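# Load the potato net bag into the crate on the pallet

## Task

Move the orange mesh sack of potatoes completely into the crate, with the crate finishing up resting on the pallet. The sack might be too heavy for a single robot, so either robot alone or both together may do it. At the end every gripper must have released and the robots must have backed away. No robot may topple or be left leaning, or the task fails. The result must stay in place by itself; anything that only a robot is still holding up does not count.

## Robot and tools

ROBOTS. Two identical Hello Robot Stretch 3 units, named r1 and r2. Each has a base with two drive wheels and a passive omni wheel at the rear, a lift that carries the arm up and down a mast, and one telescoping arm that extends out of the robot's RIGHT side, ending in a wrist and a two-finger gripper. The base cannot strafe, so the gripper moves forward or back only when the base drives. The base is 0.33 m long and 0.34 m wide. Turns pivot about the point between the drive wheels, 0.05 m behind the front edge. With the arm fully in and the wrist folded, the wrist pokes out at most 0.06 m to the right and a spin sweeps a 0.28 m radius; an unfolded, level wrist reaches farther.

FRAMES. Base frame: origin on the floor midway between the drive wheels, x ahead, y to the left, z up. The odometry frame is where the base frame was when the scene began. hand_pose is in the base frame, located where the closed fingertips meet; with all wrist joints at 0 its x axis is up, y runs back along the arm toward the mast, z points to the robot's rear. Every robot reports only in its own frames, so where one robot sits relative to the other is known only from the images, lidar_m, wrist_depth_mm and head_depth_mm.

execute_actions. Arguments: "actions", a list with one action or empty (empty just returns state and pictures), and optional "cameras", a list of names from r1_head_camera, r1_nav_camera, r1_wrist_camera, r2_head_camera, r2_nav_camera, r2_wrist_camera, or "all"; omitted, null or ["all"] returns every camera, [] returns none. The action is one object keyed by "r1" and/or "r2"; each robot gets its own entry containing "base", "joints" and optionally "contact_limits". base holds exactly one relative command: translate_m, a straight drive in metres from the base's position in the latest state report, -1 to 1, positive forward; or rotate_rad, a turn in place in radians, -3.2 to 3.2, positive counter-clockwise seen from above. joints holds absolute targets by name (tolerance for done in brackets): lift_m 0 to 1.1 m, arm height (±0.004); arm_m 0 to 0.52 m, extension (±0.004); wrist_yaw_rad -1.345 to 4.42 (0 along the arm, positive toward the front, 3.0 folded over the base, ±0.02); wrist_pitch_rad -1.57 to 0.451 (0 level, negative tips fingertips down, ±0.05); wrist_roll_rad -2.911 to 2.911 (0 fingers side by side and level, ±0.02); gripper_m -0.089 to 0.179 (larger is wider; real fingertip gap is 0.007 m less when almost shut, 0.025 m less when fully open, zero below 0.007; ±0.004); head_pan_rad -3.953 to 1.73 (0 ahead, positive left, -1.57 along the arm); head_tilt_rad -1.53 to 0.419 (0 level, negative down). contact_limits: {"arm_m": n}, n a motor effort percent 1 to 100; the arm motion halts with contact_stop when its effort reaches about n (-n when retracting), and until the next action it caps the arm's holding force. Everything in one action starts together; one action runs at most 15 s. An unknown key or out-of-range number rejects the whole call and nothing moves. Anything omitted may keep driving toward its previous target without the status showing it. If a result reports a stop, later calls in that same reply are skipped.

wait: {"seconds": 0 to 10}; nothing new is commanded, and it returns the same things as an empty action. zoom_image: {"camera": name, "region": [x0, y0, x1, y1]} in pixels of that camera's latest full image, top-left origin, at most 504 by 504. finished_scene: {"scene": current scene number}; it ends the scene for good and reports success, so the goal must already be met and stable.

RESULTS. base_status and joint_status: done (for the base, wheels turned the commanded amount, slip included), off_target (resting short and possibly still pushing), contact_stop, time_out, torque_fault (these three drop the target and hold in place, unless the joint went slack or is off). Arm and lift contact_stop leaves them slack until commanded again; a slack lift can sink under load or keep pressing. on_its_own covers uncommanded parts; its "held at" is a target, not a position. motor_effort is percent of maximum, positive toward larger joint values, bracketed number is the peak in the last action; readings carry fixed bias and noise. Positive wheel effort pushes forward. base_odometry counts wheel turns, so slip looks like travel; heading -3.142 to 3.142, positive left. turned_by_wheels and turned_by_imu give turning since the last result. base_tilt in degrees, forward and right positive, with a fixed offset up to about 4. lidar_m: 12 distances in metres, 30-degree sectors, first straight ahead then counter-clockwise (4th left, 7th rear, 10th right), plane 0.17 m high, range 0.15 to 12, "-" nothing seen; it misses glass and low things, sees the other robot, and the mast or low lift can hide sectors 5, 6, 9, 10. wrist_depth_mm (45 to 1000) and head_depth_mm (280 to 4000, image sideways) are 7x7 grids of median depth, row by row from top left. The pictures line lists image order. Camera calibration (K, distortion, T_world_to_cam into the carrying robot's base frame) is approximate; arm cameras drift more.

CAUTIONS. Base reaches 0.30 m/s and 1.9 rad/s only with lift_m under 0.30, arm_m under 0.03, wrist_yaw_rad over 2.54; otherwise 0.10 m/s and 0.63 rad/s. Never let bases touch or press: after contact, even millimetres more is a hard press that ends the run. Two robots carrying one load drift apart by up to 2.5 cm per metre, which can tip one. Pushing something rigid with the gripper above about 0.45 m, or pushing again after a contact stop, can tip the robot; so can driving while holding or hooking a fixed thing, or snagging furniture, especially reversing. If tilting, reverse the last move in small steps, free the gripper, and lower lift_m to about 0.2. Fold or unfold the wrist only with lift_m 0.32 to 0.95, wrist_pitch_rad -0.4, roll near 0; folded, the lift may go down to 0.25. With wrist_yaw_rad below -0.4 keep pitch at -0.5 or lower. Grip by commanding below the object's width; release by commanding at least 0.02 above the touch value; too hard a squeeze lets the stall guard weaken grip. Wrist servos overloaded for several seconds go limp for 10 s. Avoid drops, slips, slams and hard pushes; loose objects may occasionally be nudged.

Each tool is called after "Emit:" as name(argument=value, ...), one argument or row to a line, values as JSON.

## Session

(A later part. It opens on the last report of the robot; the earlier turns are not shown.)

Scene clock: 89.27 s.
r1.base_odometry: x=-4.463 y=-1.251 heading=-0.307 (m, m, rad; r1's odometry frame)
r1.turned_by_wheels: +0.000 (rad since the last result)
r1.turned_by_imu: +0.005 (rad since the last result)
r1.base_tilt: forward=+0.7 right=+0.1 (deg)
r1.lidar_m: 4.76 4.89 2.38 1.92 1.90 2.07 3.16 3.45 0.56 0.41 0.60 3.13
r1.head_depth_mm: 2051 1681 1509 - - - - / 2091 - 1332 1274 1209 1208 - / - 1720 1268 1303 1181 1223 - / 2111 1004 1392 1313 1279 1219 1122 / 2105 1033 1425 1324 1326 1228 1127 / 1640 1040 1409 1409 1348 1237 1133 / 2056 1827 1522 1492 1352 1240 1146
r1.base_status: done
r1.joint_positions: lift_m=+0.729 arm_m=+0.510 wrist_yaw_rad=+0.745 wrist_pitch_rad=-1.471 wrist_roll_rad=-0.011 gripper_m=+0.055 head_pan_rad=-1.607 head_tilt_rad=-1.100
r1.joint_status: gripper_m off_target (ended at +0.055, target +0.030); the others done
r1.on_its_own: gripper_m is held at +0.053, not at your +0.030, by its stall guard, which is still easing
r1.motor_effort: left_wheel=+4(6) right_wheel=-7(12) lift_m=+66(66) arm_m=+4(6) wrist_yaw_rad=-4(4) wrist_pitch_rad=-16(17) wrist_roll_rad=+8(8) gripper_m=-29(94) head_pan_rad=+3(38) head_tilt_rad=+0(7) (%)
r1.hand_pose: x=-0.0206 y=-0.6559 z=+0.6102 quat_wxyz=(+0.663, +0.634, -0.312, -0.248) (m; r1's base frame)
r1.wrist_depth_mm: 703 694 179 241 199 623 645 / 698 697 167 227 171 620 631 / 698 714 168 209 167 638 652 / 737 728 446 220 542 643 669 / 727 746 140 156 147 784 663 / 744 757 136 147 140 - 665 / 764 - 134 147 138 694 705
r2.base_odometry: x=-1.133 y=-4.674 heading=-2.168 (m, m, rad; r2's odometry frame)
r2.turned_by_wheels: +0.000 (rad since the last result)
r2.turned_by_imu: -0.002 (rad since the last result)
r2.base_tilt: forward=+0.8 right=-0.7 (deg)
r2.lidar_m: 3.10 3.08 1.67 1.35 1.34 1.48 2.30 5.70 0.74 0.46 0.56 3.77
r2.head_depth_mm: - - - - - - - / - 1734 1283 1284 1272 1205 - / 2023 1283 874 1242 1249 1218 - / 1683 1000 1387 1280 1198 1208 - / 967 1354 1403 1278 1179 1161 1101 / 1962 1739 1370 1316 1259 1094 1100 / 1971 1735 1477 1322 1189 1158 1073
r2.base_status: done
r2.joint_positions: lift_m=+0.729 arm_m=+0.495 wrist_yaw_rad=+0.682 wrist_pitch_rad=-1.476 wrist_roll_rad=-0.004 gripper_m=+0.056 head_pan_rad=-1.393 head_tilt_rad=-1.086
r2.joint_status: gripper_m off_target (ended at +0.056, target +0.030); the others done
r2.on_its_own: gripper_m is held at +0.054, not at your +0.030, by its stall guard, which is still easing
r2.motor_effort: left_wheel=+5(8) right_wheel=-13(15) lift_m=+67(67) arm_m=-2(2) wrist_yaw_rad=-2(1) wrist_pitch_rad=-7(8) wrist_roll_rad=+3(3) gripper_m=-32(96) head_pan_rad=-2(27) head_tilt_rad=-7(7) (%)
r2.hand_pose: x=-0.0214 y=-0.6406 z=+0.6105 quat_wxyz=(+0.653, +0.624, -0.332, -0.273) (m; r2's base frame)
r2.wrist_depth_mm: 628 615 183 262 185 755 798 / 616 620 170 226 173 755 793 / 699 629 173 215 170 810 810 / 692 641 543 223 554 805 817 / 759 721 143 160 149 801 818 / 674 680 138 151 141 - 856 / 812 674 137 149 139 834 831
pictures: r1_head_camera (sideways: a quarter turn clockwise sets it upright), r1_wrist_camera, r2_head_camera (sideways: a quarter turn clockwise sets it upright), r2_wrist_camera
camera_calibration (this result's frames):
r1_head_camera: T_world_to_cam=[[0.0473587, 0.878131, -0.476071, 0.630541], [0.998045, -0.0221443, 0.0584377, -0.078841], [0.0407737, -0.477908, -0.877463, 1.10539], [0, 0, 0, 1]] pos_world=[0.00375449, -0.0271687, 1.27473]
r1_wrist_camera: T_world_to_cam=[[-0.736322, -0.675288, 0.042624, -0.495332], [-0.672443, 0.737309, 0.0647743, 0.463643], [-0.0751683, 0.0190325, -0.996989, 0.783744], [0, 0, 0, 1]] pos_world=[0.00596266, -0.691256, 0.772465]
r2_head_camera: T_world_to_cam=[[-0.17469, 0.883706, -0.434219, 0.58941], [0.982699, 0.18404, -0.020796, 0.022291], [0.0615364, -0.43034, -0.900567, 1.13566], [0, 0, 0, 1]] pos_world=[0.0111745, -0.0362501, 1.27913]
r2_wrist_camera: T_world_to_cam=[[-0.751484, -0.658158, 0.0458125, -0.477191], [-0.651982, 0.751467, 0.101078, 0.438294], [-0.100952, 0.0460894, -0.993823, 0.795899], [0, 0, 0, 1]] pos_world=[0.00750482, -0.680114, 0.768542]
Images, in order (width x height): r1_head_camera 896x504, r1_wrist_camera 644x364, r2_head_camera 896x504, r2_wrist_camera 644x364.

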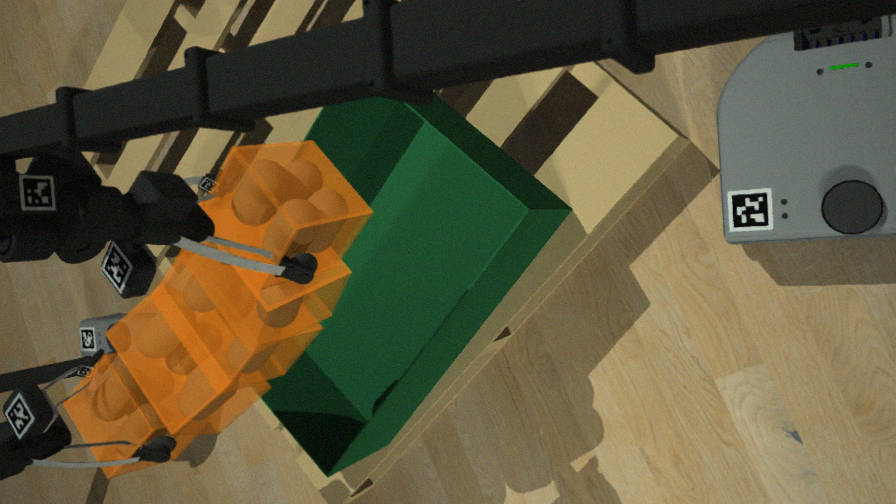

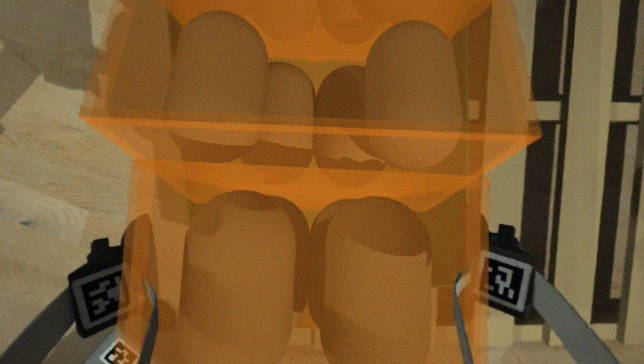

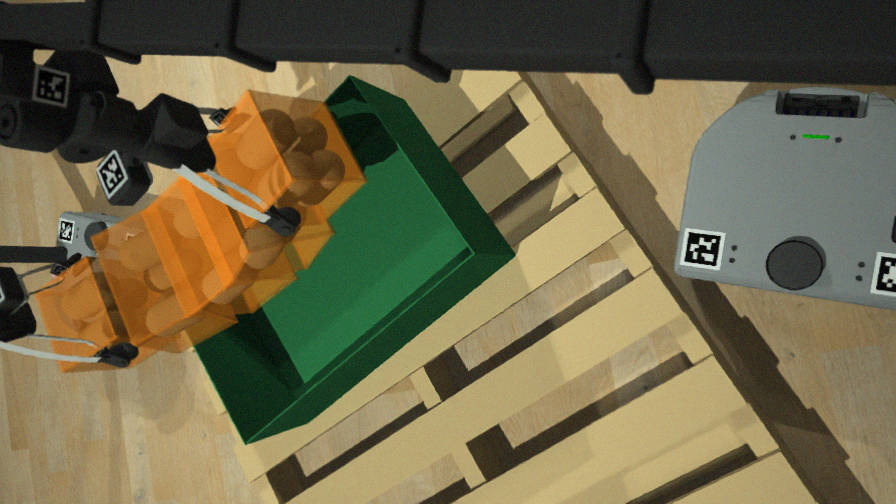

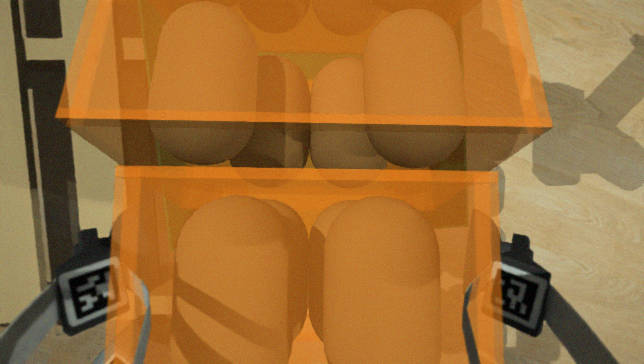

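Emit:
execute_actions(
  actions=[
    {"r1":{"base":{"translate_m":-0.033},"joints":{"gripper_m":0.04,"arm_m":0.485,"lift_m":0.6}},"r2":{"base":{"translate_m":0.033},"joints":{"gripper_m":0.04,"arm_m":0.52,"lift_m":0.6}}},
  ],
  cameras=["r1_head_camera","r2_head_camera","r1_wrist_camera","r2_wrist_camera"],
)

Scene clock: 92.00 s.
r1.base_odometry: x=-4.494 y=-1.241 heading=-0.307 (m, m, rad; r1's odometry frame)
r1.turned_by_wheels: +0.000 (rad since the last result)
r1.turned_by_imu: +0.001 (rad since the last result)
r1.base_tilt: forward=+0.7 right=+0.1 (deg)
r1.lidar_m: 4.77 4.82 2.36 1.90 1.89 2.05 3.15 3.42 0.61 0.41 0.56 3.15
r1.head_depth_mm: 2032 1666 1476 1322 1291 - - / 2054 1651 - 1271 1235 1220 - / 2079 - 1049 1294 1180 1214 - / 2064 1709 1060 1316 1221 1221 1122 / 2123 1664 1138 1321 1321 1220 1129 / 1760 1112 1420 1365 1356 1231 1133 / 860 1839 1433 1477 1348 1245 1144
r1.base_status: done
r1.joint_positions: lift_m=+0.600 arm_m=+0.486 wrist_yaw_rad=+0.744 wrist_pitch_rad=-1.468 wrist_roll_rad=-0.010 gripper_m=+0.049 head_pan_rad=-1.607 head_tilt_rad=-1.100
r1.joint_status: gripper_m off_target (ended at +0.049, target +0.040); the others done
r1.on_its_own: gripper_m is held at +0.048, not at your +0.040, by its stall guard, which is still easing
r1.motor_effort: left_wheel=+6(6) right_wheel=-8(12) lift_m=+39(65) arm_m=-9(8) wrist_yaw_rad=-4(4) wrist_pitch_rad=-18(18) wrist_roll_rad=+7(8) gripper_m=-32(95) head_pan_rad=+3(3) head_tilt_rad=+0(0) (%)
r1.hand_pose: x=-0.0200 y=-0.6324 z=+0.4812 quat_wxyz=(+0.663, +0.633, -0.313, -0.248) (m; r1's base frame)
r1.wrist_depth_mm: 579 369 179 242 200 381 512 / 586 361 167 227 171 387 517 / 591 353 168 210 167 395 512 / 615 415 456 220 500 399 526 / 621 411 139 156 147 526 541 / 619 368 136 148 140 - 543 / 640 636 135 148 138 550 555
r2.base_odometry: x=-1.151 y=-4.701 heading=-2.170 (m, m, rad; r2's odometry frame)
r2.turned_by_wheels: -0.002 (rad since the last result)
r2.turned_by_imu: -0.003 (rad since the last result)
r2.base_tilt: forward=+0.6 right=-0.8 (deg)
r2.lidar_m: 3.08 3.04 1.68 1.36 1.36 1.48 2.30 5.73 0.69 0.45 0.60 3.77
r2.head_depth_mm: 2007 1768 1575 1425 1302 1195 1106 / 2007 - 1298 1293 1228 - - / 1995 1790 989 1267 1254 1225 - / 1712 1164 1345 1258 1216 1161 - / 960 1140 1406 1286 1180 1161 1103 / 1973 1740 1397 1313 1260 1096 1103 / 1964 1737 1471 1322 1193 1142 1069
r2.base_status: translate_m off_target (by the wheels' count: +0.0327 of +0.0330)
r2.joint_positions: lift_m=+0.600 arm_m=+0.518 wrist_yaw_rad=+0.682 wrist_pitch_rad=-1.470 wrist_roll_rad=-0.004 gripper_m=+0.050 head_pan_rad=-1.393 head_tilt_rad=-1.086
r2.joint_status: gripper_m off_target (ended at +0.050, target +0.040); the others done
joint sent to its limit — the command would take r2.arm_m past its upper limit, so that joint was sent only as far as its limit.
r2.on_its_own: gripper_m is held at +0.048, not at your +0.040, by its stall guard, which is still easing; right_wheel is at rest, and its effort (+100) is outside its rest range (-18 to +18)
r2.motor_effort: left_wheel=+7(8) right_wheel=+100(100) lift_m=+52(64) arm_m=+1(0) wrist_yaw_rad=-1(1) wrist_pitch_rad=-8(9) wrist_roll_rad=+3(3) gripper_m=-39(100) head_pan_rad=-2(2) head_tilt_rad=-7(7) (%)
r2.hand_pose: x=-0.0205 y=-0.6640 z=+0.4810 quat_wxyz=(+0.654, +0.623, -0.334, -0.271) (m; r2's base frame)
r2.wrist_depth_mm: 492 372 183 261 185 403 638 / 488 332 172 226 172 403 670 / 503 335 173 214 171 388 665 / 503 401 518 225 521 410 670 / 514 423 143 161 149 386 687 / 528 386 138 151 142 - 697 / 543 547 137 149 139 712 698
pictures: r1_head_camera (sideways: a quarter turn clockwise sets it upright), r1_wrist_camera, r2_head_camera (sideways: a quarter turn clockwise sets it upright), r2_wrist_camera
camera_calibration (this result's frames):
r1_head_camera: T_world_to_cam=[[0.0472391, 0.878053, -0.476226, 0.630744], [0.998049, -0.0220015, 0.0584353, -0.0788378], [0.0408316, -0.478058, -0.877379, 1.10528], [0, 0, 0, 1]] pos_world=[0.00375793, -0.0271738, 1.27473]
r1_wrist_camera: T_world_to_cam=[[-0.737567, -0.673935, 0.0424958, -0.472642], [-0.671358, 0.738604, 0.0611688, 0.4577], [-0.0726113, 0.0165862, -0.997222, 0.653414], [0, 0, 0, 1]] pos_world=[0.00612076, -0.667427, 0.643688]
r2_head_camera: T_world_to_cam=[[-0.17459, 0.883754, -0.434162, 0.589334], [0.98272, 0.183925, -0.0207955, 0.0222903], [0.0614753, -0.43029, -0.900595, 1.13569], [0, 0, 0, 1]] pos_world=[0.01117, -0.0362492, 1.27913]
r2_wrist_camera: T_world_to_cam=[[-0.751755, -0.657833, 0.0460334, -0.485861], [-0.652242, 0.752021, 0.0951046, 0.472881], [-0.097181, 0.0414705, -0.994402, 0.665665], [0, 0, 0, 1]] pos_world=[0.00787449, -0.702837, 0.639331]
Images, in order (width x height): r1_head_camera 896x504, r1_wrist_camera 644x364, r2_head_camera 896x504, r2_wrist_camera 644x364.

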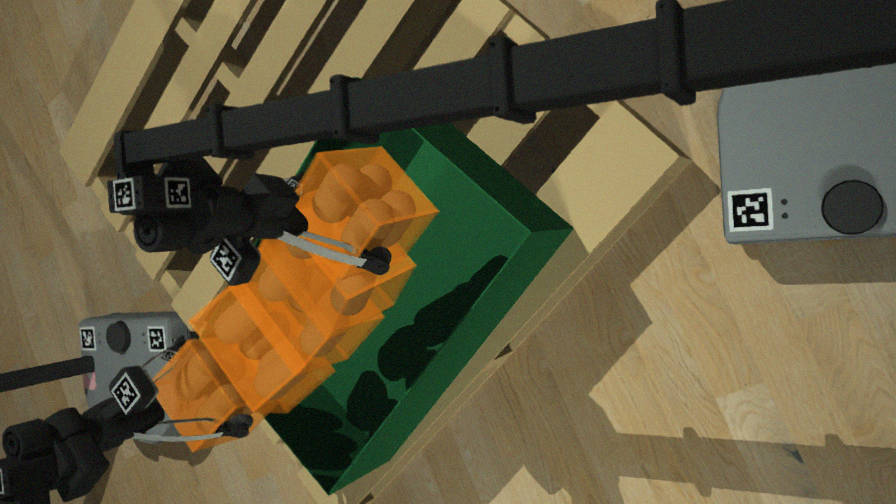

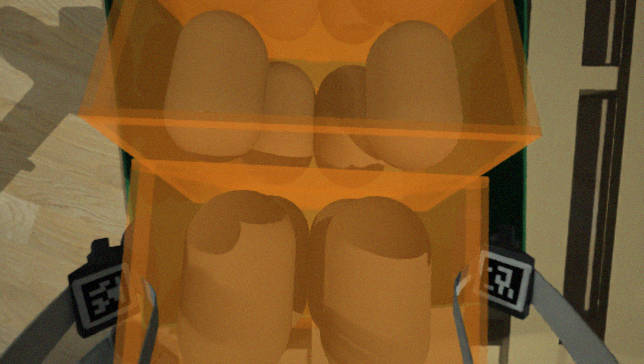

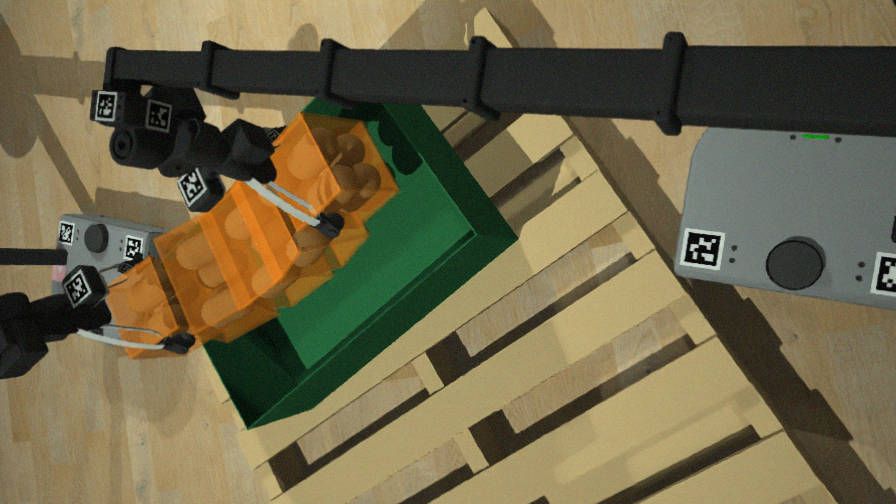

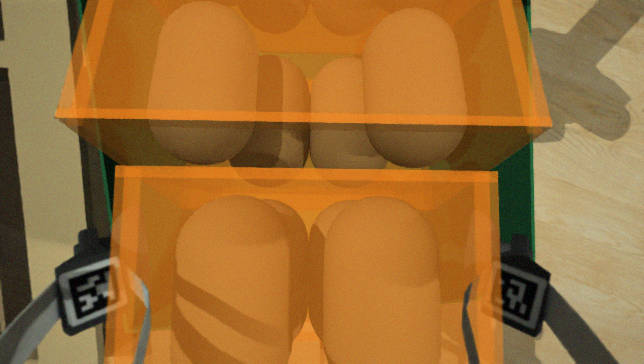

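r2 touches the pallet; easing off and lowering.

Emit:
execute_actions(
  actions=[
    {"r1":{"joints":{"lift_m":0.43,"gripper_m":0.045}},"r2":{"base":{"translate_m":-0.004},"joints":{"lift_m":0.43,"gripper_m":0.045}}},
  ],
  cameras=["r1_head_camera","r2_head_camera"],
)

Scene clock: 96.73 s.
r1.base_odometry: x=-4.494 y=-1.241 heading=-0.307 (m, m, rad; r1's odometry frame)
r1.turned_by_wheels: +0.000 (rad since the last result)
r1.turned_by_imu: +0.001 (rad since the last result)
r1.base_tilt: forward=+0.5 right=-0.1 (deg)
r1.lidar_m: 4.79 4.85 2.37 1.90 1.89 2.05 3.15 3.43 0.61 0.41 0.56 3.12
r1.head_depth_mm: 2000 1677 1479 1332 1274 1202 - / 2034 1658 1472 1319 1218 - - / 2061 1716 - 1151 1179 1215 - / 2110 1694 1354 1252 1217 1228 1130 / 2123 1656 1306 1292 1323 1231 1130 / 2084 1094 1377 1366 1349 1231 1138 / 2014 1807 1435 1473 1356 1231 1142
r1.base_status: not commanded
r1.joint_positions: lift_m=+0.430 arm_m=+0.486 wrist_yaw_rad=+0.744 wrist_pitch_rad=-1.464 wrist_roll_rad=-0.010 gripper_m=+0.056 head_pan_rad=-1.607 head_tilt_rad=-1.100
r1.joint_status: gripper_m off_target (ended at +0.056, target +0.045); the others done
r1.on_its_own: gripper_m is held at +0.056, not at your +0.045, by its stall guard, which is still easing
r1.motor_effort: left_wheel=+5(6) right_wheel=-9(10) lift_m=+38(38) arm_m=-9(9) wrist_yaw_rad=-4(4) wrist_pitch_rad=-19(20) wrist_roll_rad=+7(7) gripper_m=-12(92) head_pan_rad=+3(3) head_tilt_rad=+0(0) (%)
r1.hand_pose: x=-0.0194 y=-0.6330 z=+0.3112 quat_wxyz=(+0.663, +0.633, -0.314, -0.246) (m; r1's base frame)
r1.wrist_depth_mm: 231 313 181 241 200 323 230 / 226 309 167 224 171 327 232 / 225 304 167 209 168 330 234 / 223 324 330 220 338 341 237 / 220 331 140 155 147 313 240 / 208 342 136 147 139 - 240 / 226 272 134 147 138 271 234
r2.base_odometry: x=-1.149 y=-4.697 heading=-2.169 (m, m, rad; r2's odometry frame)
r2.turned_by_wheels: +0.000 (rad since the last result)
r2.turned_by_imu: +0.002 (rad since the last result)
r2.base_tilt: forward=+0.8 right=-0.6 (deg)
r2.lidar_m: 3.08 3.05 1.69 1.36 1.36 1.48 2.31 5.73 0.70 0.45 0.59 3.75
r2.head_depth_mm: 2003 1762 1571 1402 1297 1191 1119 / 1994 1799 1294 1284 1271 1201 - / 1969 1779 1206 1214 1248 1222 - / 1736 1459 1279 1239 1214 1175 - / 1018 1263 1384 1294 1175 1154 1100 / 1983 1743 1393 1308 1257 1087 1101 / 1969 1746 1473 1318 1203 1143 1066
r2.base_status: done
r2.joint_positions: lift_m=+0.430 arm_m=+0.518 wrist_yaw_rad=+0.682 wrist_pitch_rad=-1.469 wrist_roll_rad=-0.004 gripper_m=+0.056 head_pan_rad=-1.393 head_tilt_rad=-1.086
r2.joint_status: gripper_m off_target (ended at +0.056, target +0.045); the others done
r2.on_its_own: gripper_m is held at +0.057, not at your +0.045, by its stall guard, which is still easing
r2.motor_effort: left_wheel=+6(7) right_wheel=-15(92) lift_m=+52(51) arm_m=+1(1) wrist_yaw_rad=-1(1) wrist_pitch_rad=-9(9) wrist_roll_rad=+3(3) gripper_m=-17(95) head_pan_rad=-2(2) head_tilt_rad=-7(7) (%)
r2.hand_pose: x=-0.0203 y=-0.6643 z=+0.3110 quat_wxyz=(+0.654, +0.623, -0.334, -0.270) (m; r2's base frame)
r2.wrist_depth_mm: 274 323 183 328 184 335 237 / 270 324 170 224 172 340 241 / 265 330 174 214 171 345 245 / 260 335 342 223 346 350 250 / 253 344 142 161 148 349 253 / - 347 137 151 141 - 253 / 245 293 136 149 139 256 238
pictures: r1_head_camera (sideways: a quarter turn clockwise sets it upright), r2_head_camera (sideways: a quarter turn clockwise sets it upright)
camera_calibration (this result's frames):
r1_head_camera: T_world_to_cam=[[0.0472392, 0.878053, -0.476226, 0.630744], [0.998049, -0.0220016, 0.0584353, -0.0788378], [0.0408315, -0.478058, -0.877379, 1.10528], [0, 0, 0, 1]] pos_world=[0.00375792, -0.0271738, 1.27473]
r2_head_camera: T_world_to_cam=[[-0.17456, 0.883765, -0.434152, 0.589321], [0.982727, 0.18389, -0.0207954, 0.0222901], [0.0614582, -0.430283, -0.9006, 1.1357], [0, 0, 0, 1]] pos_world=[0.0111686, -0.0362492, 1.27913]
Images, in order (width x height): r1_head_camera 896x504, r2_head_camera 896x504.

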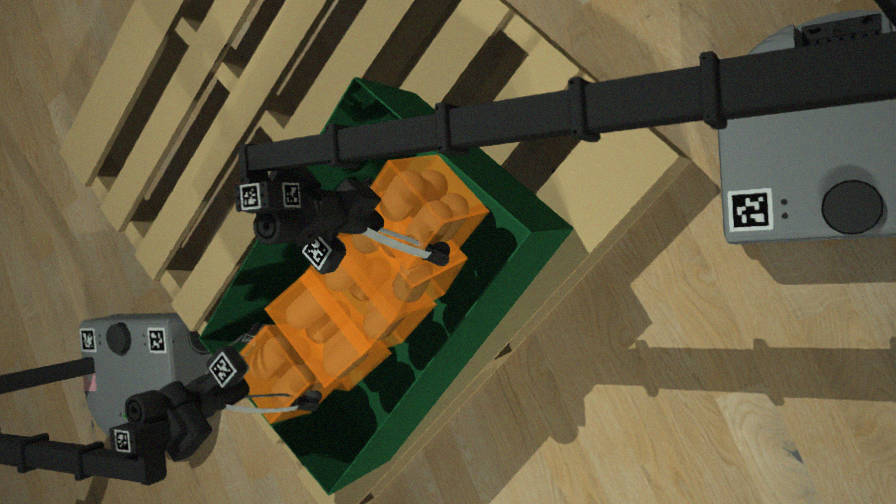

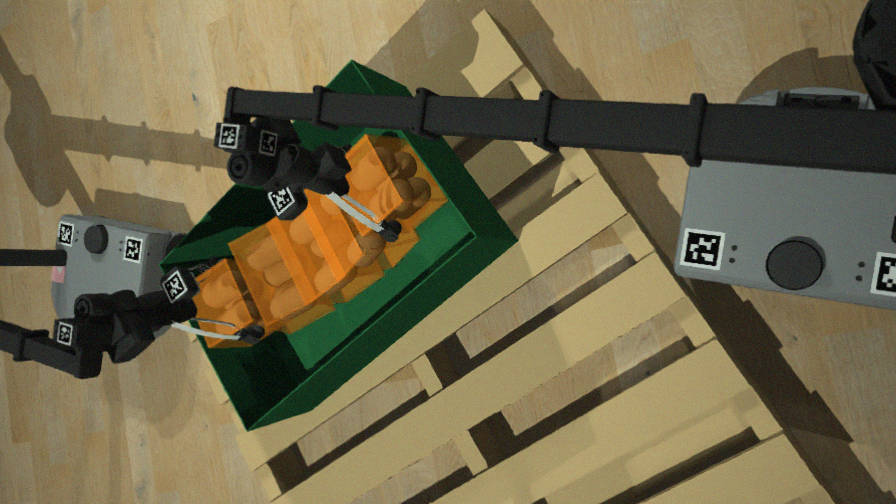

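Emit:
execute_actions(
  actions=[
    {"r1":{"base":{"translate_m":-0.006},"joints":{"lift_m":0.342,"arm_m":0.478}},"r2":{"joints":{"lift_m":0.34}}},
  ],
  cameras=[],
)

Emit:
execute_actions(
  actions=[
    {"r1":{"joints":{"gripper_m":0.179,"lift_m":0.335}},"r2":{"joints":{"gripper_m":0.179,"lift_m":0.333}}},
  ],
  cameras=[],
)

Emit:
execute_actions(
  actions=[
    {"r1":{"joints":{"lift_m":0.375}},"r2":{"joints":{"lift_m":0.375}}},
  ],
  cameras=["r1_wrist_camera","r2_wrist_camera"],
)

Scene clock: 98.97 s.
r1.base_odometry: x=-4.500 y=-1.240 heading=-0.307 (m, m, rad; r1's odometry frame)
r1.turned_by_wheels: +0.000 (rad since the last result)
r1.turned_by_imu: +0.001 (rad since the last result)
r1.base_tilt: forward=+0.6 right=+0.0 (deg)
r1.lidar_m: 4.78 4.81 2.36 1.90 1.88 2.05 3.14 3.41 0.62 0.41 0.55 3.13
r1.head_depth_mm: 2038 1675 1476 1349 1270 1201 - / 2060 1655 1440 1335 1218 - - / 2075 1723 1499 1192 1185 1215 - / 2089 1686 1387 1259 1208 1229 1121 / 2094 1664 1371 1271 1324 1228 1134 / 1782 1384 1376 1375 1349 1236 1132 / 2122 1813 1412 1470 1356 1247 1138
r1.base_status: done
r1.joint_positions: lift_m=+0.342 arm_m=+0.478 wrist_yaw_rad=+0.742 wrist_pitch_rad=-1.492 wrist_roll_rad=-0.005 gripper_m=+0.068 head_pan_rad=-1.607 head_tilt_rad=-1.100
r1.joint_status: all done
r1.on_its_own: gripper_m is held at +0.067, not at your +0.045, by its stall guard, which is still easing
r1.motor_effort: left_wheel=+0(10) right_wheel=-1(15) lift_m=+27(36) arm_m=-7(10) wrist_yaw_rad=-1(2) wrist_pitch_rad=-4(25) wrist_roll_rad=+3(7) gripper_m=-25(30) head_pan_rad=+3(3) head_tilt_rad=+0(1) (%)
r1.hand_pose: x=-0.0242 y=-0.6207 z=+0.2237 quat_wxyz=(+0.659, +0.636, -0.308, -0.258) (m; r1's base frame)
r1.wrist_depth_mm: 231 229 142 187 141 241 230 / 228 234 144 187 143 246 233 / 226 239 152 194 149 251 235 / 224 246 246 247 252 255 239 / 219 249 138 151 144 259 241 / 206 256 136 147 139 - 242 / 224 259 136 150 141 240 226
r2.base_odometry: x=-1.149 y=-4.697 heading=-2.170 (m, m, rad; r2's odometry frame)
r2.turned_by_wheels: +0.000 (rad since the last result)
r2.turned_by_imu: +0.000 (rad since the last result)
r2.base_tilt: forward=+0.8 right=-0.8 (deg)
r2.lidar_m: 3.08 3.05 1.69 1.36 1.35 1.48 2.31 5.71 0.70 0.45 0.59 3.75
r2.head_depth_mm: 1994 1765 1579 1405 1297 1202 1123 / 1999 1754 1571 1277 1265 1201 - / 1989 1754 1379 1209 1248 - - / 1724 1461 1343 1226 1210 1182 - / 1658 1164 1357 1288 1179 1161 1101 / 1976 1740 1382 1311 1256 1087 1097 / 1963 1743 1478 1326 1207 1138 1065
r2.base_status: not commanded
r2.joint_positions: lift_m=+0.340 arm_m=+0.518 wrist_yaw_rad=+0.682 wrist_pitch_rad=-1.498 wrist_roll_rad=-0.004 gripper_m=+0.069 head_pan_rad=-1.393 head_tilt_rad=-1.086
r2.joint_status: all done
r2.on_its_own: gripper_m is held at +0.068, not at your +0.045, by its stall guard, which is still easing
r2.motor_effort: left_wheel=+0(6) right_wheel=+0(18) lift_m=+36(50) arm_m=+2(2) wrist_yaw_rad=-2(2) wrist_pitch_rad=-1(13) wrist_roll_rad=+3(3) gripper_m=-31(36) head_pan_rad=-2(2) head_tilt_rad=-7(7) (%)
r2.hand_pose: x=-0.0250 y=-0.6584 z=+0.2215 quat_wxyz=(+0.650, +0.627, -0.325, -0.280) (m; r2's base frame)
r2.wrist_depth_mm: 234 138 150 187 144 243 238 / 238 141 152 188 147 250 242 / 243 157 159 199 154 251 244 / 248 249 252 253 254 261 249 / 251 255 141 157 146 262 253 / - 258 137 152 141 - 255 / 248 265 138 152 141 240 235
pictures: none
No camera images: the call's "cameras" was empty. Leave "cameras" out to get every camera's image.

Scene clock: 100.60 s.
r1.base_odometry: x=-4.500 y=-1.240 heading=-0.307 (m, m, rad; r1's odometry frame)
r1.turned_by_wheels: +0.000 (rad since the last result)
r1.turned_by_imu: +0.000 (rad since the last result)
r1.base_tilt: forward=+0.5 right=+0.1 (deg)
r1.lidar_m: 4.79 4.82 2.37 1.90 1.89 2.05 3.14 3.41 0.62 0.41 0.55 3.13
r1.head_depth_mm: 2051 1662 1481 1343 1271 1206 - / 2051 1646 1454 1333 1220 - - / 2068 1708 1510 1195 1188 1211 - / 2093 1677 1388 1257 1195 1224 1125 / 2119 1667 1357 1273 1317 1234 1132 / 1774 1360 1381 1374 1342 1235 1132 / 2120 1815 1406 1474 1359 1237 1137
r1.base_status: not commanded
r1.joint_positions: lift_m=+0.335 arm_m=+0.478 wrist_yaw_rad=+0.741 wrist_pitch_rad=-1.512 wrist_roll_rad=-0.005 gripper_m=+0.179 head_pan_rad=-1.607 head_tilt_rad=-1.100
r1.joint_status: all done
r1.motor_effort: left_wheel=+0(0) right_wheel=+3(3) lift_m=+27(27) arm_m=-5(7) wrist_yaw_rad=-1(1) wrist_pitch_rad=+6(13) wrist_roll_rad=+3(4) gripper_m=+4(90) head_pan_rad=+3(3) head_tilt_rad=+0(0) (%)
r1.hand_pose: x=-0.0276 y=-0.6167 z=+0.2168 quat_wxyz=(+0.656, +0.639, -0.302, -0.265) (m; r1's base frame)
r1.wrist_depth_mm: 219 129 136 175 134 231 229 / 225 133 138 178 136 236 233 / 225 231 152 191 147 241 234 / 221 239 203 240 245 248 239 / 218 243 133 146 139 253 242 / - 250 134 146 138 - 234 / 213 251 138 156 142 227 217
r2.base_odometry: x=-1.149 y=-4.697 heading=-2.170 (m, m, rad; r2's odometry frame)
r2.turned_by_wheels: +0.000 (rad since the last result)
r2.turned_by_imu: +0.000 (rad since the last result)
r2.base_tilt: forward=+0.8 right=-0.6 (deg)
r2.lidar_m: 3.08 3.05 1.68 1.36 1.36 1.48 2.30 5.72 0.70 0.45 0.59 3.75
r2.head_depth_mm: 1983 1765 1583 1407 1304 1195 1117 / 1997 1781 1458 1286 1271 1206 - / 1992 1761 1402 1216 1251 - - / 1730 1464 1332 1224 1214 1177 - / 1640 1202 1351 1290 1182 1164 1098 / 1980 1738 1385 1311 1258 1089 1100 / 1967 1746 1470 1323 1202 1144 1065
r2.base_status: not commanded
r2.joint_positions: lift_m=+0.334 arm_m=+0.518 wrist_yaw_rad=+0.682 wrist_pitch_rad=-1.513 wrist_roll_rad=-0.004 gripper_m=+0.179 head_pan_rad=-1.393 head_tilt_rad=-1.086
r2.joint_status: lift_m contact_stop (moved -0.006 of -0.007); the others done
r2.on_its_own: lift_m is slack since a contact_stop, until your next command for it
r2.motor_effort: left_wheel=-1(2) right_wheel=+6(7) lift_m=+40(40) arm_m=+1(1) wrist_yaw_rad=-1(1) wrist_pitch_rad=+4(9) wrist_roll_rad=+3(3) gripper_m=+5(85) head_pan_rad=-3(2) head_tilt_rad=-7(7) (%)
r2.hand_pose: x=-0.0275 y=-0.6554 z=+0.2154 quat_wxyz=(+0.648, +0.630, -0.321, -0.285) (m; r2's base frame)
r2.wrist_depth_mm: 225 130 145 179 138 235 237 / 232 133 145 181 140 241 240 / 234 149 159 197 151 250 247 / 239 242 242 244 251 252 250 / 242 247 136 153 139 259 254 / - 251 135 149 138 263 245 / 244 258 138 152 140 238 228
pictures: none
No camera images: the call's "cameras" was empty. Leave "cameras" out to get every camera's image.

not run: a stop came earlier in this reply.

Emit:
execute_actions(
  actions=[
    {"r1":{"base":{"translate_m":-0.006},"joints":{"lift_m":0.33,"arm_m":0.47}},"r2":{"base":{"translate_m":-0.006},"joints":{"lift_m":0.331,"arm_m":0.51}}},
  ],
  cameras=["r1_wrist_camera","r2_wrist_camera"],
)

Scene clock: 102.10 s.
r1.base_odometry: x=-4.506 y=-1.238 heading=-0.307 (m, m, rad; r1's odometry frame)
r1.turned_by_wheels: +0.000 (rad since the last result)
r1.turned_by_imu: +0.001 (rad since the last result)
r1.base_tilt: forward=+0.6 right=+0.1 (deg)
r1.lidar_m: 4.78 4.82 2.37 1.89 1.88 2.05 3.14 3.41 0.63 0.41 0.54 3.13
r1.head_depth_mm: 2031 1663 1480 1346 1296 1206 - / 2048 1644 1438 1330 1216 - - / 2062 1725 1491 1185 1193 1218 - / 2094 1676 1400 1256 1198 1215 1125 / 2103 1648 1374 1283 1320 1230 1134 / 1784 1650 1359 1378 1348 1230 1139 / 2083 1771 1388 1470 1357 1234 1147
r1.base_status: done
r1.joint_positions: lift_m=+0.331 arm_m=+0.470 wrist_yaw_rad=+0.742 wrist_pitch_rad=-1.481 wrist_roll_rad=-0.005 gripper_m=+0.179 head_pan_rad=-1.607 head_tilt_rad=-1.100
r1.joint_status: all done
r1.motor_effort: left_wheel=+6(7) right_wheel=-9(12) lift_m=+15(29) arm_m=-7(8) wrist_yaw_rad=-1(2) wrist_pitch_rad=-10(11) wrist_roll_rad=+3(3) gripper_m=+1(4) head_pan_rad=+3(3) head_tilt_rad=-1(0) (%)
r1.hand_pose: x=-0.0223 y=-0.6148 z=+0.2121 quat_wxyz=(+0.660, +0.634, -0.312, -0.254) (m; r1's base frame)
r1.wrist_depth_mm: 222 131 134 176 135 233 232 / 225 134 136 178 137 235 235 / 222 230 152 191 148 240 238 / 220 235 234 204 239 245 241 / 216 239 130 146 134 248 246 / - 243 130 144 133 255 234 / 211 249 133 150 136 232 218
r2.base_odometry: x=-1.146 y=-4.692 heading=-2.170 (m, m, rad; r2's odometry frame)
r2.turned_by_wheels: +0.000 (rad since the last result)
r2.turned_by_imu: +0.000 (rad since the last result)
r2.base_tilt: forward=+0.7 right=-0.7 (deg)
r2.lidar_m: 3.09 3.06 1.68 1.36 1.35 1.48 2.30 5.73 0.71 0.46 0.58 3.76
r2.head_depth_mm: 1994 1772 1575 1410 1300 1194 1121 / 2011 1759 1573 1284 1280 1212 - / 1983 1756 1378 1227 1249 - - / 1734 1457 1331 1228 1211 1195 - / 1672 1184 1361 1277 1176 1157 1103 / 1955 1750 1380 1307 1257 1098 1101 / 1960 1738 1467 1328 1193 1154 1073
r2.base_status: done
r2.joint_positions: lift_m=+0.331 arm_m=+0.510 wrist_yaw_rad=+0.679 wrist_pitch_rad=-1.489 wrist_roll_rad=+0.001 gripper_m=+0.179 head_pan_rad=-1.393 head_tilt_rad=-1.087
r2.joint_status: all done
r2.motor_effort: left_wheel=+0(4) right_wheel=-1(5) lift_m=+33(40) arm_m=-3(3) wrist_yaw_rad=+0(1) wrist_pitch_rad=-3(4) wrist_roll_rad=+1(3) gripper_m=+2(5) head_pan_rad=-3(2) head_tilt_rad=-7(7) (%)
r2.hand_pose: x=-0.0235 y=-0.6531 z=+0.2126 quat_wxyz=(+0.650, +0.625, -0.331, -0.279) (m; r2's base frame)
r2.wrist_depth_mm: 229 130 148 178 137 239 239 / 231 132 149 181 138 241 241 / 236 235 183 199 149 246 244 / 240 239 242 243 247 253 251 / 243 244 134 151 138 257 250 / - 247 134 150 136 262 236 / 253 255 136 152 139 233 220
pictures: r1_wrist_camera, r2_wrist_camera
camera_calibration (this result's frames):
r1_wrist_camera: T_world_to_cam=[[-0.74238, -0.668657, 0.0420704, -0.447811], [-0.665045, 0.743065, 0.0746238, 0.459571], [-0.0811588, 0.0274205, -0.996324, 0.390856], [0, 0, 0, 1]] pos_world=[0.00491045, -0.651641, 0.373964]
r2_wrist_camera: T_world_to_cam=[[-0.756221, -0.652769, 0.0449771, -0.465156], [-0.645315, 0.755417, 0.113638, 0.486651], [-0.108156, 0.0569109, -0.992504, 0.407455], [0, 0, 0, 1]] pos_world=[0.00635106, -0.694452, 0.37002]
Images, in order (width x height): r1_wrist_camera 644x364, r2_wrist_camera 644x364.

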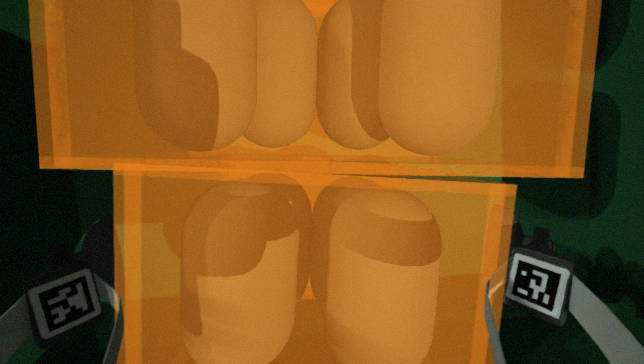

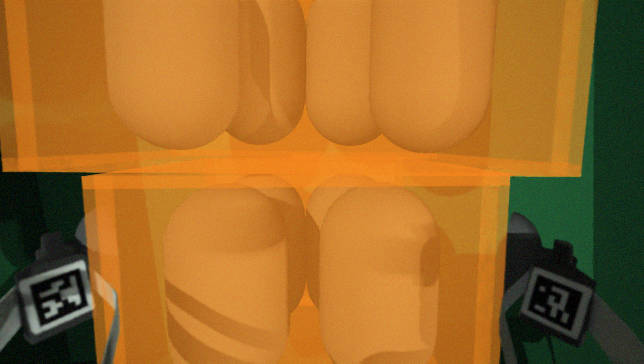

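Emit:
execute_actions(
  actions=[
    {"r1":{"joints":{"lift_m":0.37,"arm_m":0.477}},"r2":{"joints":{"lift_m":0.37,"arm_m":0.502}}},
  ],
  cameras=["r1_wrist_camera","r2_wrist_camera"],
)

Scene clock: 103.70 s.
r1.base_odometry: x=-4.506 y=-1.238 heading=-0.307 (m, m, rad; r1's odometry frame)
r1.turned_by_wheels: +0.000 (rad since the last result)
r1.turned_by_imu: +0.000 (rad since the last result)
r1.base_tilt: forward=+0.5 right=-0.2 (deg)
r1.lidar_m: 4.79 4.82 2.36 1.90 1.88 2.05 3.15 3.40 0.63 0.41 0.54 3.12
r1.head_depth_mm: 2054 1653 1479 1343 1288 1201 - / 2059 1645 1458 1340 1211 - - / 2082 1716 - 1214 1196 1215 - / 2092 1665 1392 1260 1200 1218 1120 / 2129 1662 1391 1278 1314 1230 1135 / 2095 1191 1395 1369 1349 1232 1142 / 2043 1778 1376 1465 1352 1235 1142
r1.base_status: not commanded
r1.joint_positions: lift_m=+0.369 arm_m=+0.477 wrist_yaw_rad=+0.742 wrist_pitch_rad=-1.496 wrist_roll_rad=-0.005 gripper_m=+0.179 head_pan_rad=-1.607 head_tilt_rad=-1.100
r1.joint_status: all done
r1.motor_effort: left_wheel=+1(5) right_wheel=-1(9) lift_m=+49(50) arm_m=+6(8) wrist_yaw_rad=-1(1) wrist_pitch_rad=-2(10) wrist_roll_rad=+3(3) gripper_m=+0(1) head_pan_rad=+3(3) head_tilt_rad=+0(0) (%)
r1.hand_pose: x=-0.0248 y=-0.6182 z=+0.2508 quat_wxyz=(+0.658, +0.636, -0.307, -0.259) (m; r1's base frame)
r1.wrist_depth_mm: 235 254 167 216 166 267 228 / 232 261 168 211 170 274 228 / 228 267 182 226 180 278 232 / 226 271 231 234 282 283 235 / 222 275 168 177 288 288 238 / - 284 171 181 283 292 230 / 220 256 239 234 234 228 213
r2.base_odometry: x=-1.146 y=-4.692 heading=-2.170 (m, m, rad; r2's odometry frame)
r2.turned_by_wheels: +0.000 (rad since the last result)
r2.turned_by_imu: +0.000 (rad since the last result)
r2.base_tilt: forward=+0.8 right=-1.0 (deg)
r2.lidar_m: 3.07 3.06 1.68 1.36 1.36 1.48 2.30 5.72 0.71 0.46 0.59 3.75
r2.head_depth_mm: 2008 1773 1576 1417 1305 1196 1121 / 1990 1756 1575 1297 1275 1200 - / 1982 1766 1369 1232 1236 1214 - / 1735 1470 1321 1230 1213 1198 - / 1674 1222 1358 1279 1181 1161 1102 / 1966 1745 1389 1306 1262 1095 1104 / 1971 1740 1465 1323 1192 1159 1070
r2.base_status: not commanded
r2.joint_positions: lift_m=+0.370 arm_m=+0.502 wrist_yaw_rad=+0.679 wrist_pitch_rad=-1.495 wrist_roll_rad=+0.001 gripper_m=+0.179 head_pan_rad=-1.393 head_tilt_rad=-1.087
r2.joint_status: all done
r2.motor_effort: left_wheel=+0(2) right_wheel=-1(4) lift_m=+48(57) arm_m=-2(3) wrist_yaw_rad=+0(1) wrist_pitch_rad=-1(4) wrist_roll_rad=+1(1) gripper_m=+1(2) head_pan_rad=-2(2) head_tilt_rad=-6(7) (%)
r2.hand_pose: x=-0.0245 y=-0.6437 z=+0.2511 quat_wxyz=(+0.649, +0.626, -0.329, -0.281) (m; r2's base frame)
r2.wrist_depth_mm: 265 266 172 216 173 274 245 / 261 270 174 216 174 277 250 / 255 275 275 278 199 291 253 / 250 279 182 232 286 292 258 / 241 285 172 186 180 295 258 / - 290 176 187 181 301 246 / 240 262 242 240 230 222 209
pictures: r1_wrist_camera, r2_wrist_camera
camera_calibration (this result's frames):
r1_wrist_camera: T_world_to_cam=[[-0.742204, -0.668845, 0.0421883, -0.453707], [-0.663994, 0.742431, 0.088932, 0.453589], [-0.0908036, 0.0379929, -0.995144, 0.435338], [0, 0, 0, 1]] pos_world=[0.00396814, -0.656758, 0.412026]
r2_wrist_camera: T_world_to_cam=[[-0.756305, -0.652688, 0.0447443, -0.461434], [-0.644557, 0.755101, 0.11987, 0.472791], [-0.112024, 0.061818, -0.991781, 0.447945], [0, 0, 0, 1]] pos_world=[0.00593663, -0.685868, 0.408236]
Images, in order (width x height): r1_wrist_camera 644x364, r2_wrist_camera 644x364.

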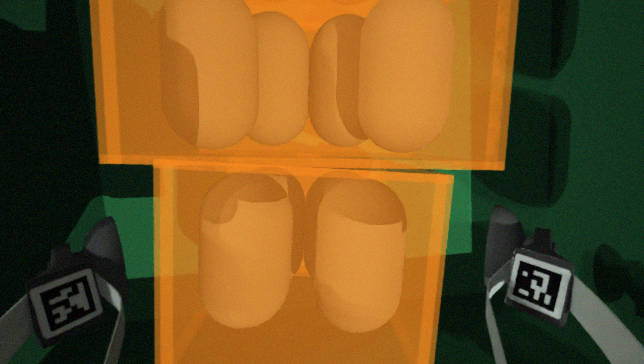

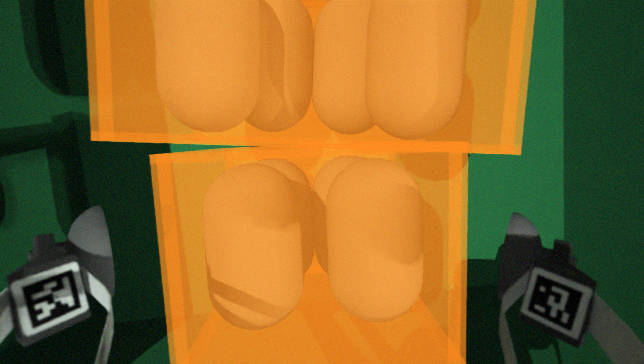

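Released.

Emit:
execute_actions(
  actions=[
    {"r1":{"joints":{"lift_m":0.52}},"r2":{"joints":{"lift_m":0.52}}},
  ],
  cameras=[],
)

Emit:
execute_actions(
  actions=[
    {"r1":{"base":{"translate_m":-0.4},"joints":{"arm_m":0.05}},"r2":{"base":{"translate_m":-0.4},"joints":{"arm_m":0.05}}},
  ],
  cameras=["r1_nav_camera"],
)

Scene clock: 106.37 s.
r1.base_odometry: x=-4.506 y=-1.238 heading=-0.307 (m, m, rad; r1's odometry frame)
r1.turned_by_wheels: +0.000 (rad since the last result)
r1.turned_by_imu: +0.001 (rad since the last result)
r1.base_tilt: forward=+0.5 right=+0.0 (deg)
r1.lidar_m: 4.78 4.82 2.35 1.90 1.88 2.05 3.13 3.41 0.63 0.41 0.54 3.14
r1.head_depth_mm: 2036 1666 1478 1350 1286 1196 - / 2033 1659 1504 1318 1205 - - / 2064 1723 1390 1241 1196 1210 - / 2086 1713 1417 1260 1201 1219 1125 / 2129 1666 1409 1278 1324 1221 1131 / 1789 1666 1389 1380 1347 1227 1136 / 930 1839 1378 1472 1356 1243 1141
r1.base_status: not commanded
r1.joint_positions: lift_m=+0.519 arm_m=+0.477 wrist_yaw_rad=+0.742 wrist_pitch_rad=-1.496 wrist_roll_rad=-0.005 gripper_m=+0.179 head_pan_rad=-1.607 head_tilt_rad=-1.100
r1.joint_status: all done
r1.motor_effort: left_wheel=+1(1) right_wheel=-1(1) lift_m=+50(53) arm_m=+6(6) wrist_yaw_rad=-1(1) wrist_pitch_rad=-2(2) wrist_roll_rad=+3(3) gripper_m=+0(1) head_pan_rad=+3(3) head_tilt_rad=+0(0) (%)
r1.hand_pose: x=-0.0249 y=-0.6181 z=+0.4008 quat_wxyz=(+0.658, +0.637, -0.307, -0.259) (m; r1's base frame)
r1.wrist_depth_mm: 249 349 394 345 406 327 265 / 255 341 402 355 413 334 421 / 386 334 411 361 425 339 437 / 529 329 417 327 430 347 439 / 547 347 425 333 440 399 452 / - 331 346 333 318 298 584 / 562 271 281 452 465 472 475
r2.base_odometry: x=-1.146 y=-4.692 heading=-2.170 (m, m, rad; r2's odometry frame)
r2.turned_by_wheels: +0.000 (rad since the last result)
r2.turned_by_imu: +0.000 (rad since the last result)
r2.base_tilt: forward=+0.6 right=-0.6 (deg)
r2.lidar_m: 3.08 3.05 1.69 1.36 1.35 1.48 2.30 5.69 0.71 0.45 0.59 3.78
r2.head_depth_mm: 1995 1756 1573 1409 1304 1198 1119 / 2005 1816 1339 1293 - - - / 1982 1782 1374 1230 1250 1214 - / 1735 1466 1334 1226 1210 1195 - / 1009 1383 1368 1280 1186 1158 1101 / 1896 1746 1388 1306 1261 1093 1099 / 1955 1723 1469 1321 1189 1150 1073
r2.base_status: not commanded
r2.joint_positions: lift_m=+0.520 arm_m=+0.502 wrist_yaw_rad=+0.679 wrist_pitch_rad=-1.495 wrist_roll_rad=+0.001 gripper_m=+0.179 head_pan_rad=-1.393 head_tilt_rad=-1.087
r2.joint_status: all done
r2.motor_effort: left_wheel=+1(1) right_wheel=-1(1) lift_m=+48(50) arm_m=-2(2) wrist_yaw_rad=+1(0) wrist_pitch_rad=-1(2) wrist_roll_rad=+1(1) gripper_m=+1(1) head_pan_rad=-2(2) head_tilt_rad=-6(6) (%)
r2.hand_pose: x=-0.0245 y=-0.6437 z=+0.4011 quat_wxyz=(+0.649, +0.626, -0.329, -0.281) (m; r2's base frame)
r2.wrist_depth_mm: 267 392 413 369 420 354 268 / 260 386 324 366 424 360 274 / 266 379 422 383 436 371 281 / 271 364 430 329 445 381 300 / 433 380 437 345 451 412 304 / - 343 353 331 311 299 610 / 447 277 288 464 475 611 620
pictures: none
No camera images: the call's "cameras" was empty. Leave "cameras" out to get every camera's image.

Scene clock: 111.33 s.
r1.base_odometry: x=-4.887 y=-1.117 heading=-0.307 (m, m, rad; r1's odometry frame)
r1.turned_by_wheels: +0.000 (rad since the last result)
r1.turned_by_imu: +0.001 (rad since the last result)
r1.base_tilt: forward=+0.6 right=+0.0 (deg)
r1.lidar_m: 5.04 4.45 2.17 1.75 1.74 1.88 2.89 3.04 3.33 0.70 0.59 0.59
r1.head_depth_mm: 2015 1787 1521 1433 1303 1196 - / 2059 1691 1470 1418 1359 - - / 2074 1654 1531 1368 1353 - - / 2087 1683 1510 1374 1309 1229 1124 / 2115 1716 1521 1323 1240 1226 1127 / 2147 1763 1491 1251 1240 1206 1140 / 2172 1746 1457 1279 1189 1228 1141
r1.base_status: done
r1.joint_positions: lift_m=+0.519 arm_m=+0.050 wrist_yaw_rad=+0.741 wrist_pitch_rad=-1.497 wrist_roll_rad=-0.005 gripper_m=+0.179 head_pan_rad=-1.607 head_tilt_rad=-1.100
r1.joint_status: all done
r1.motor_effort: left_wheel=+1(2) right_wheel=-1(7) lift_m=+49(50) arm_m=-7(9) wrist_yaw_rad=+0(2) wrist_pitch_rad=-2(2) wrist_roll_rad=+3(3) gripper_m=+0(0) head_pan_rad=+3(3) head_tilt_rad=+0(0) (%)
r1.hand_pose: x=-0.0250 y=-0.1918 z=+0.4008 quat_wxyz=(+0.658, +0.637, -0.307, -0.260) (m; r1's base frame)
r1.wrist_depth_mm: 503 503 512 524 530 524 534 / 508 516 523 535 536 533 551 / 525 529 533 529 550 548 559 / 526 545 550 551 567 565 564 / 544 550 - - 567 563 574 / - - - - 588 583 588 / 549 - - - 595 594 617
r2.base_odometry: x=-0.920 y=-4.362 heading=-2.170 (m, m, rad; r2's odometry frame)
r2.turned_by_wheels: +0.000 (rad since the last result)
r2.turned_by_imu: +0.000 (rad since the last result)
r2.base_tilt: forward=+0.7 right=-0.6 (deg)
r2.lidar_m: 3.45 3.01 1.50 1.21 1.21 1.32 2.05 5.32 4.44 0.74 0.63 3.92
r2.head_depth_mm: 1991 1760 1584 1419 1305 1195 1124 / 2003 1753 1560 1417 1329 - - / 2001 1753 1572 1420 1336 1220 - / 1981 1750 1576 1316 1295 1222 - / 1989 1751 1288 1298 1278 1183 1099 / 1988 1725 1361 1242 1241 1187 1097 / 1963 1430 1341 1253 1208 1181 1100
r2.base_status: done
r2.joint_positions: lift_m=+0.520 arm_m=+0.050 wrist_yaw_rad=+0.680 wrist_pitch_rad=-1.496 wrist_roll_rad=+0.001 gripper_m=+0.179 head_pan_rad=-1.393 head_tilt_rad=-1.087
r2.joint_status: all done
r2.motor_effort: left_wheel=+1(3) right_wheel=-1(6) lift_m=+49(49) arm_m=-3(2) wrist_yaw_rad=-1(1) wrist_pitch_rad=-1(1) wrist_roll_rad=+0(1) gripper_m=+0(0) head_pan_rad=-2(2) head_tilt_rad=-7(6) (%)
r2.hand_pose: x=-0.0247 y=-0.1915 z=+0.4011 quat_wxyz=(+0.649, +0.626, -0.328, -0.281) (m; r2's base frame)
r2.wrist_depth_mm: 527 528 538 540 545 554 559 / 537 545 551 542 568 569 572 / 543 554 564 553 556 570 578 / 557 564 570 575 570 578 596 / 571 580 - - 588 583 593 / - 584 - - 590 597 615 / 590 - - - 595 617 635
pictures: r1_nav_camera (sideways: a quarter turn counterclockwise sets it upright)
camera_calibration (this result's frames):
r1_nav_camera: T_world_to_cam=[[-0.0561083, -0.890172, 0.452157, -0.543987], [-0.997855, 0.0652961, 0.00472575, 0.0549903], [-0.0337309, -0.450922, -0.891926, 1.12159], [0, 0, 0, 1]] pos_world=[0.0621822, 0.0179156, 1.24608]
Images, in order (width x height): r1_nav_camera 672x504.

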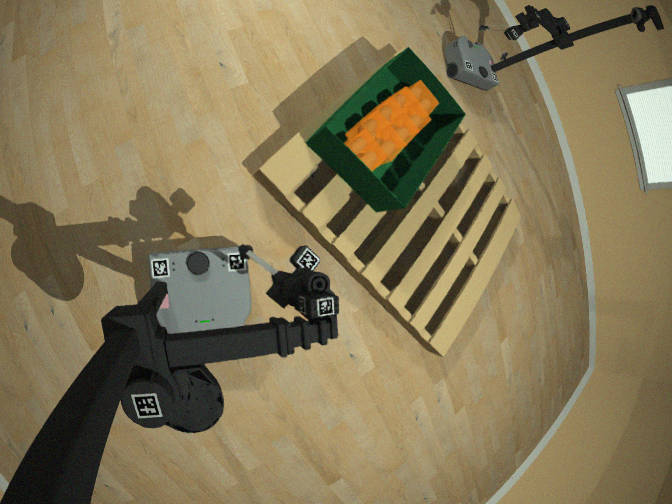

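Emit:
finished_scene(
  scene=2,
)

The scene is finished: the task was done.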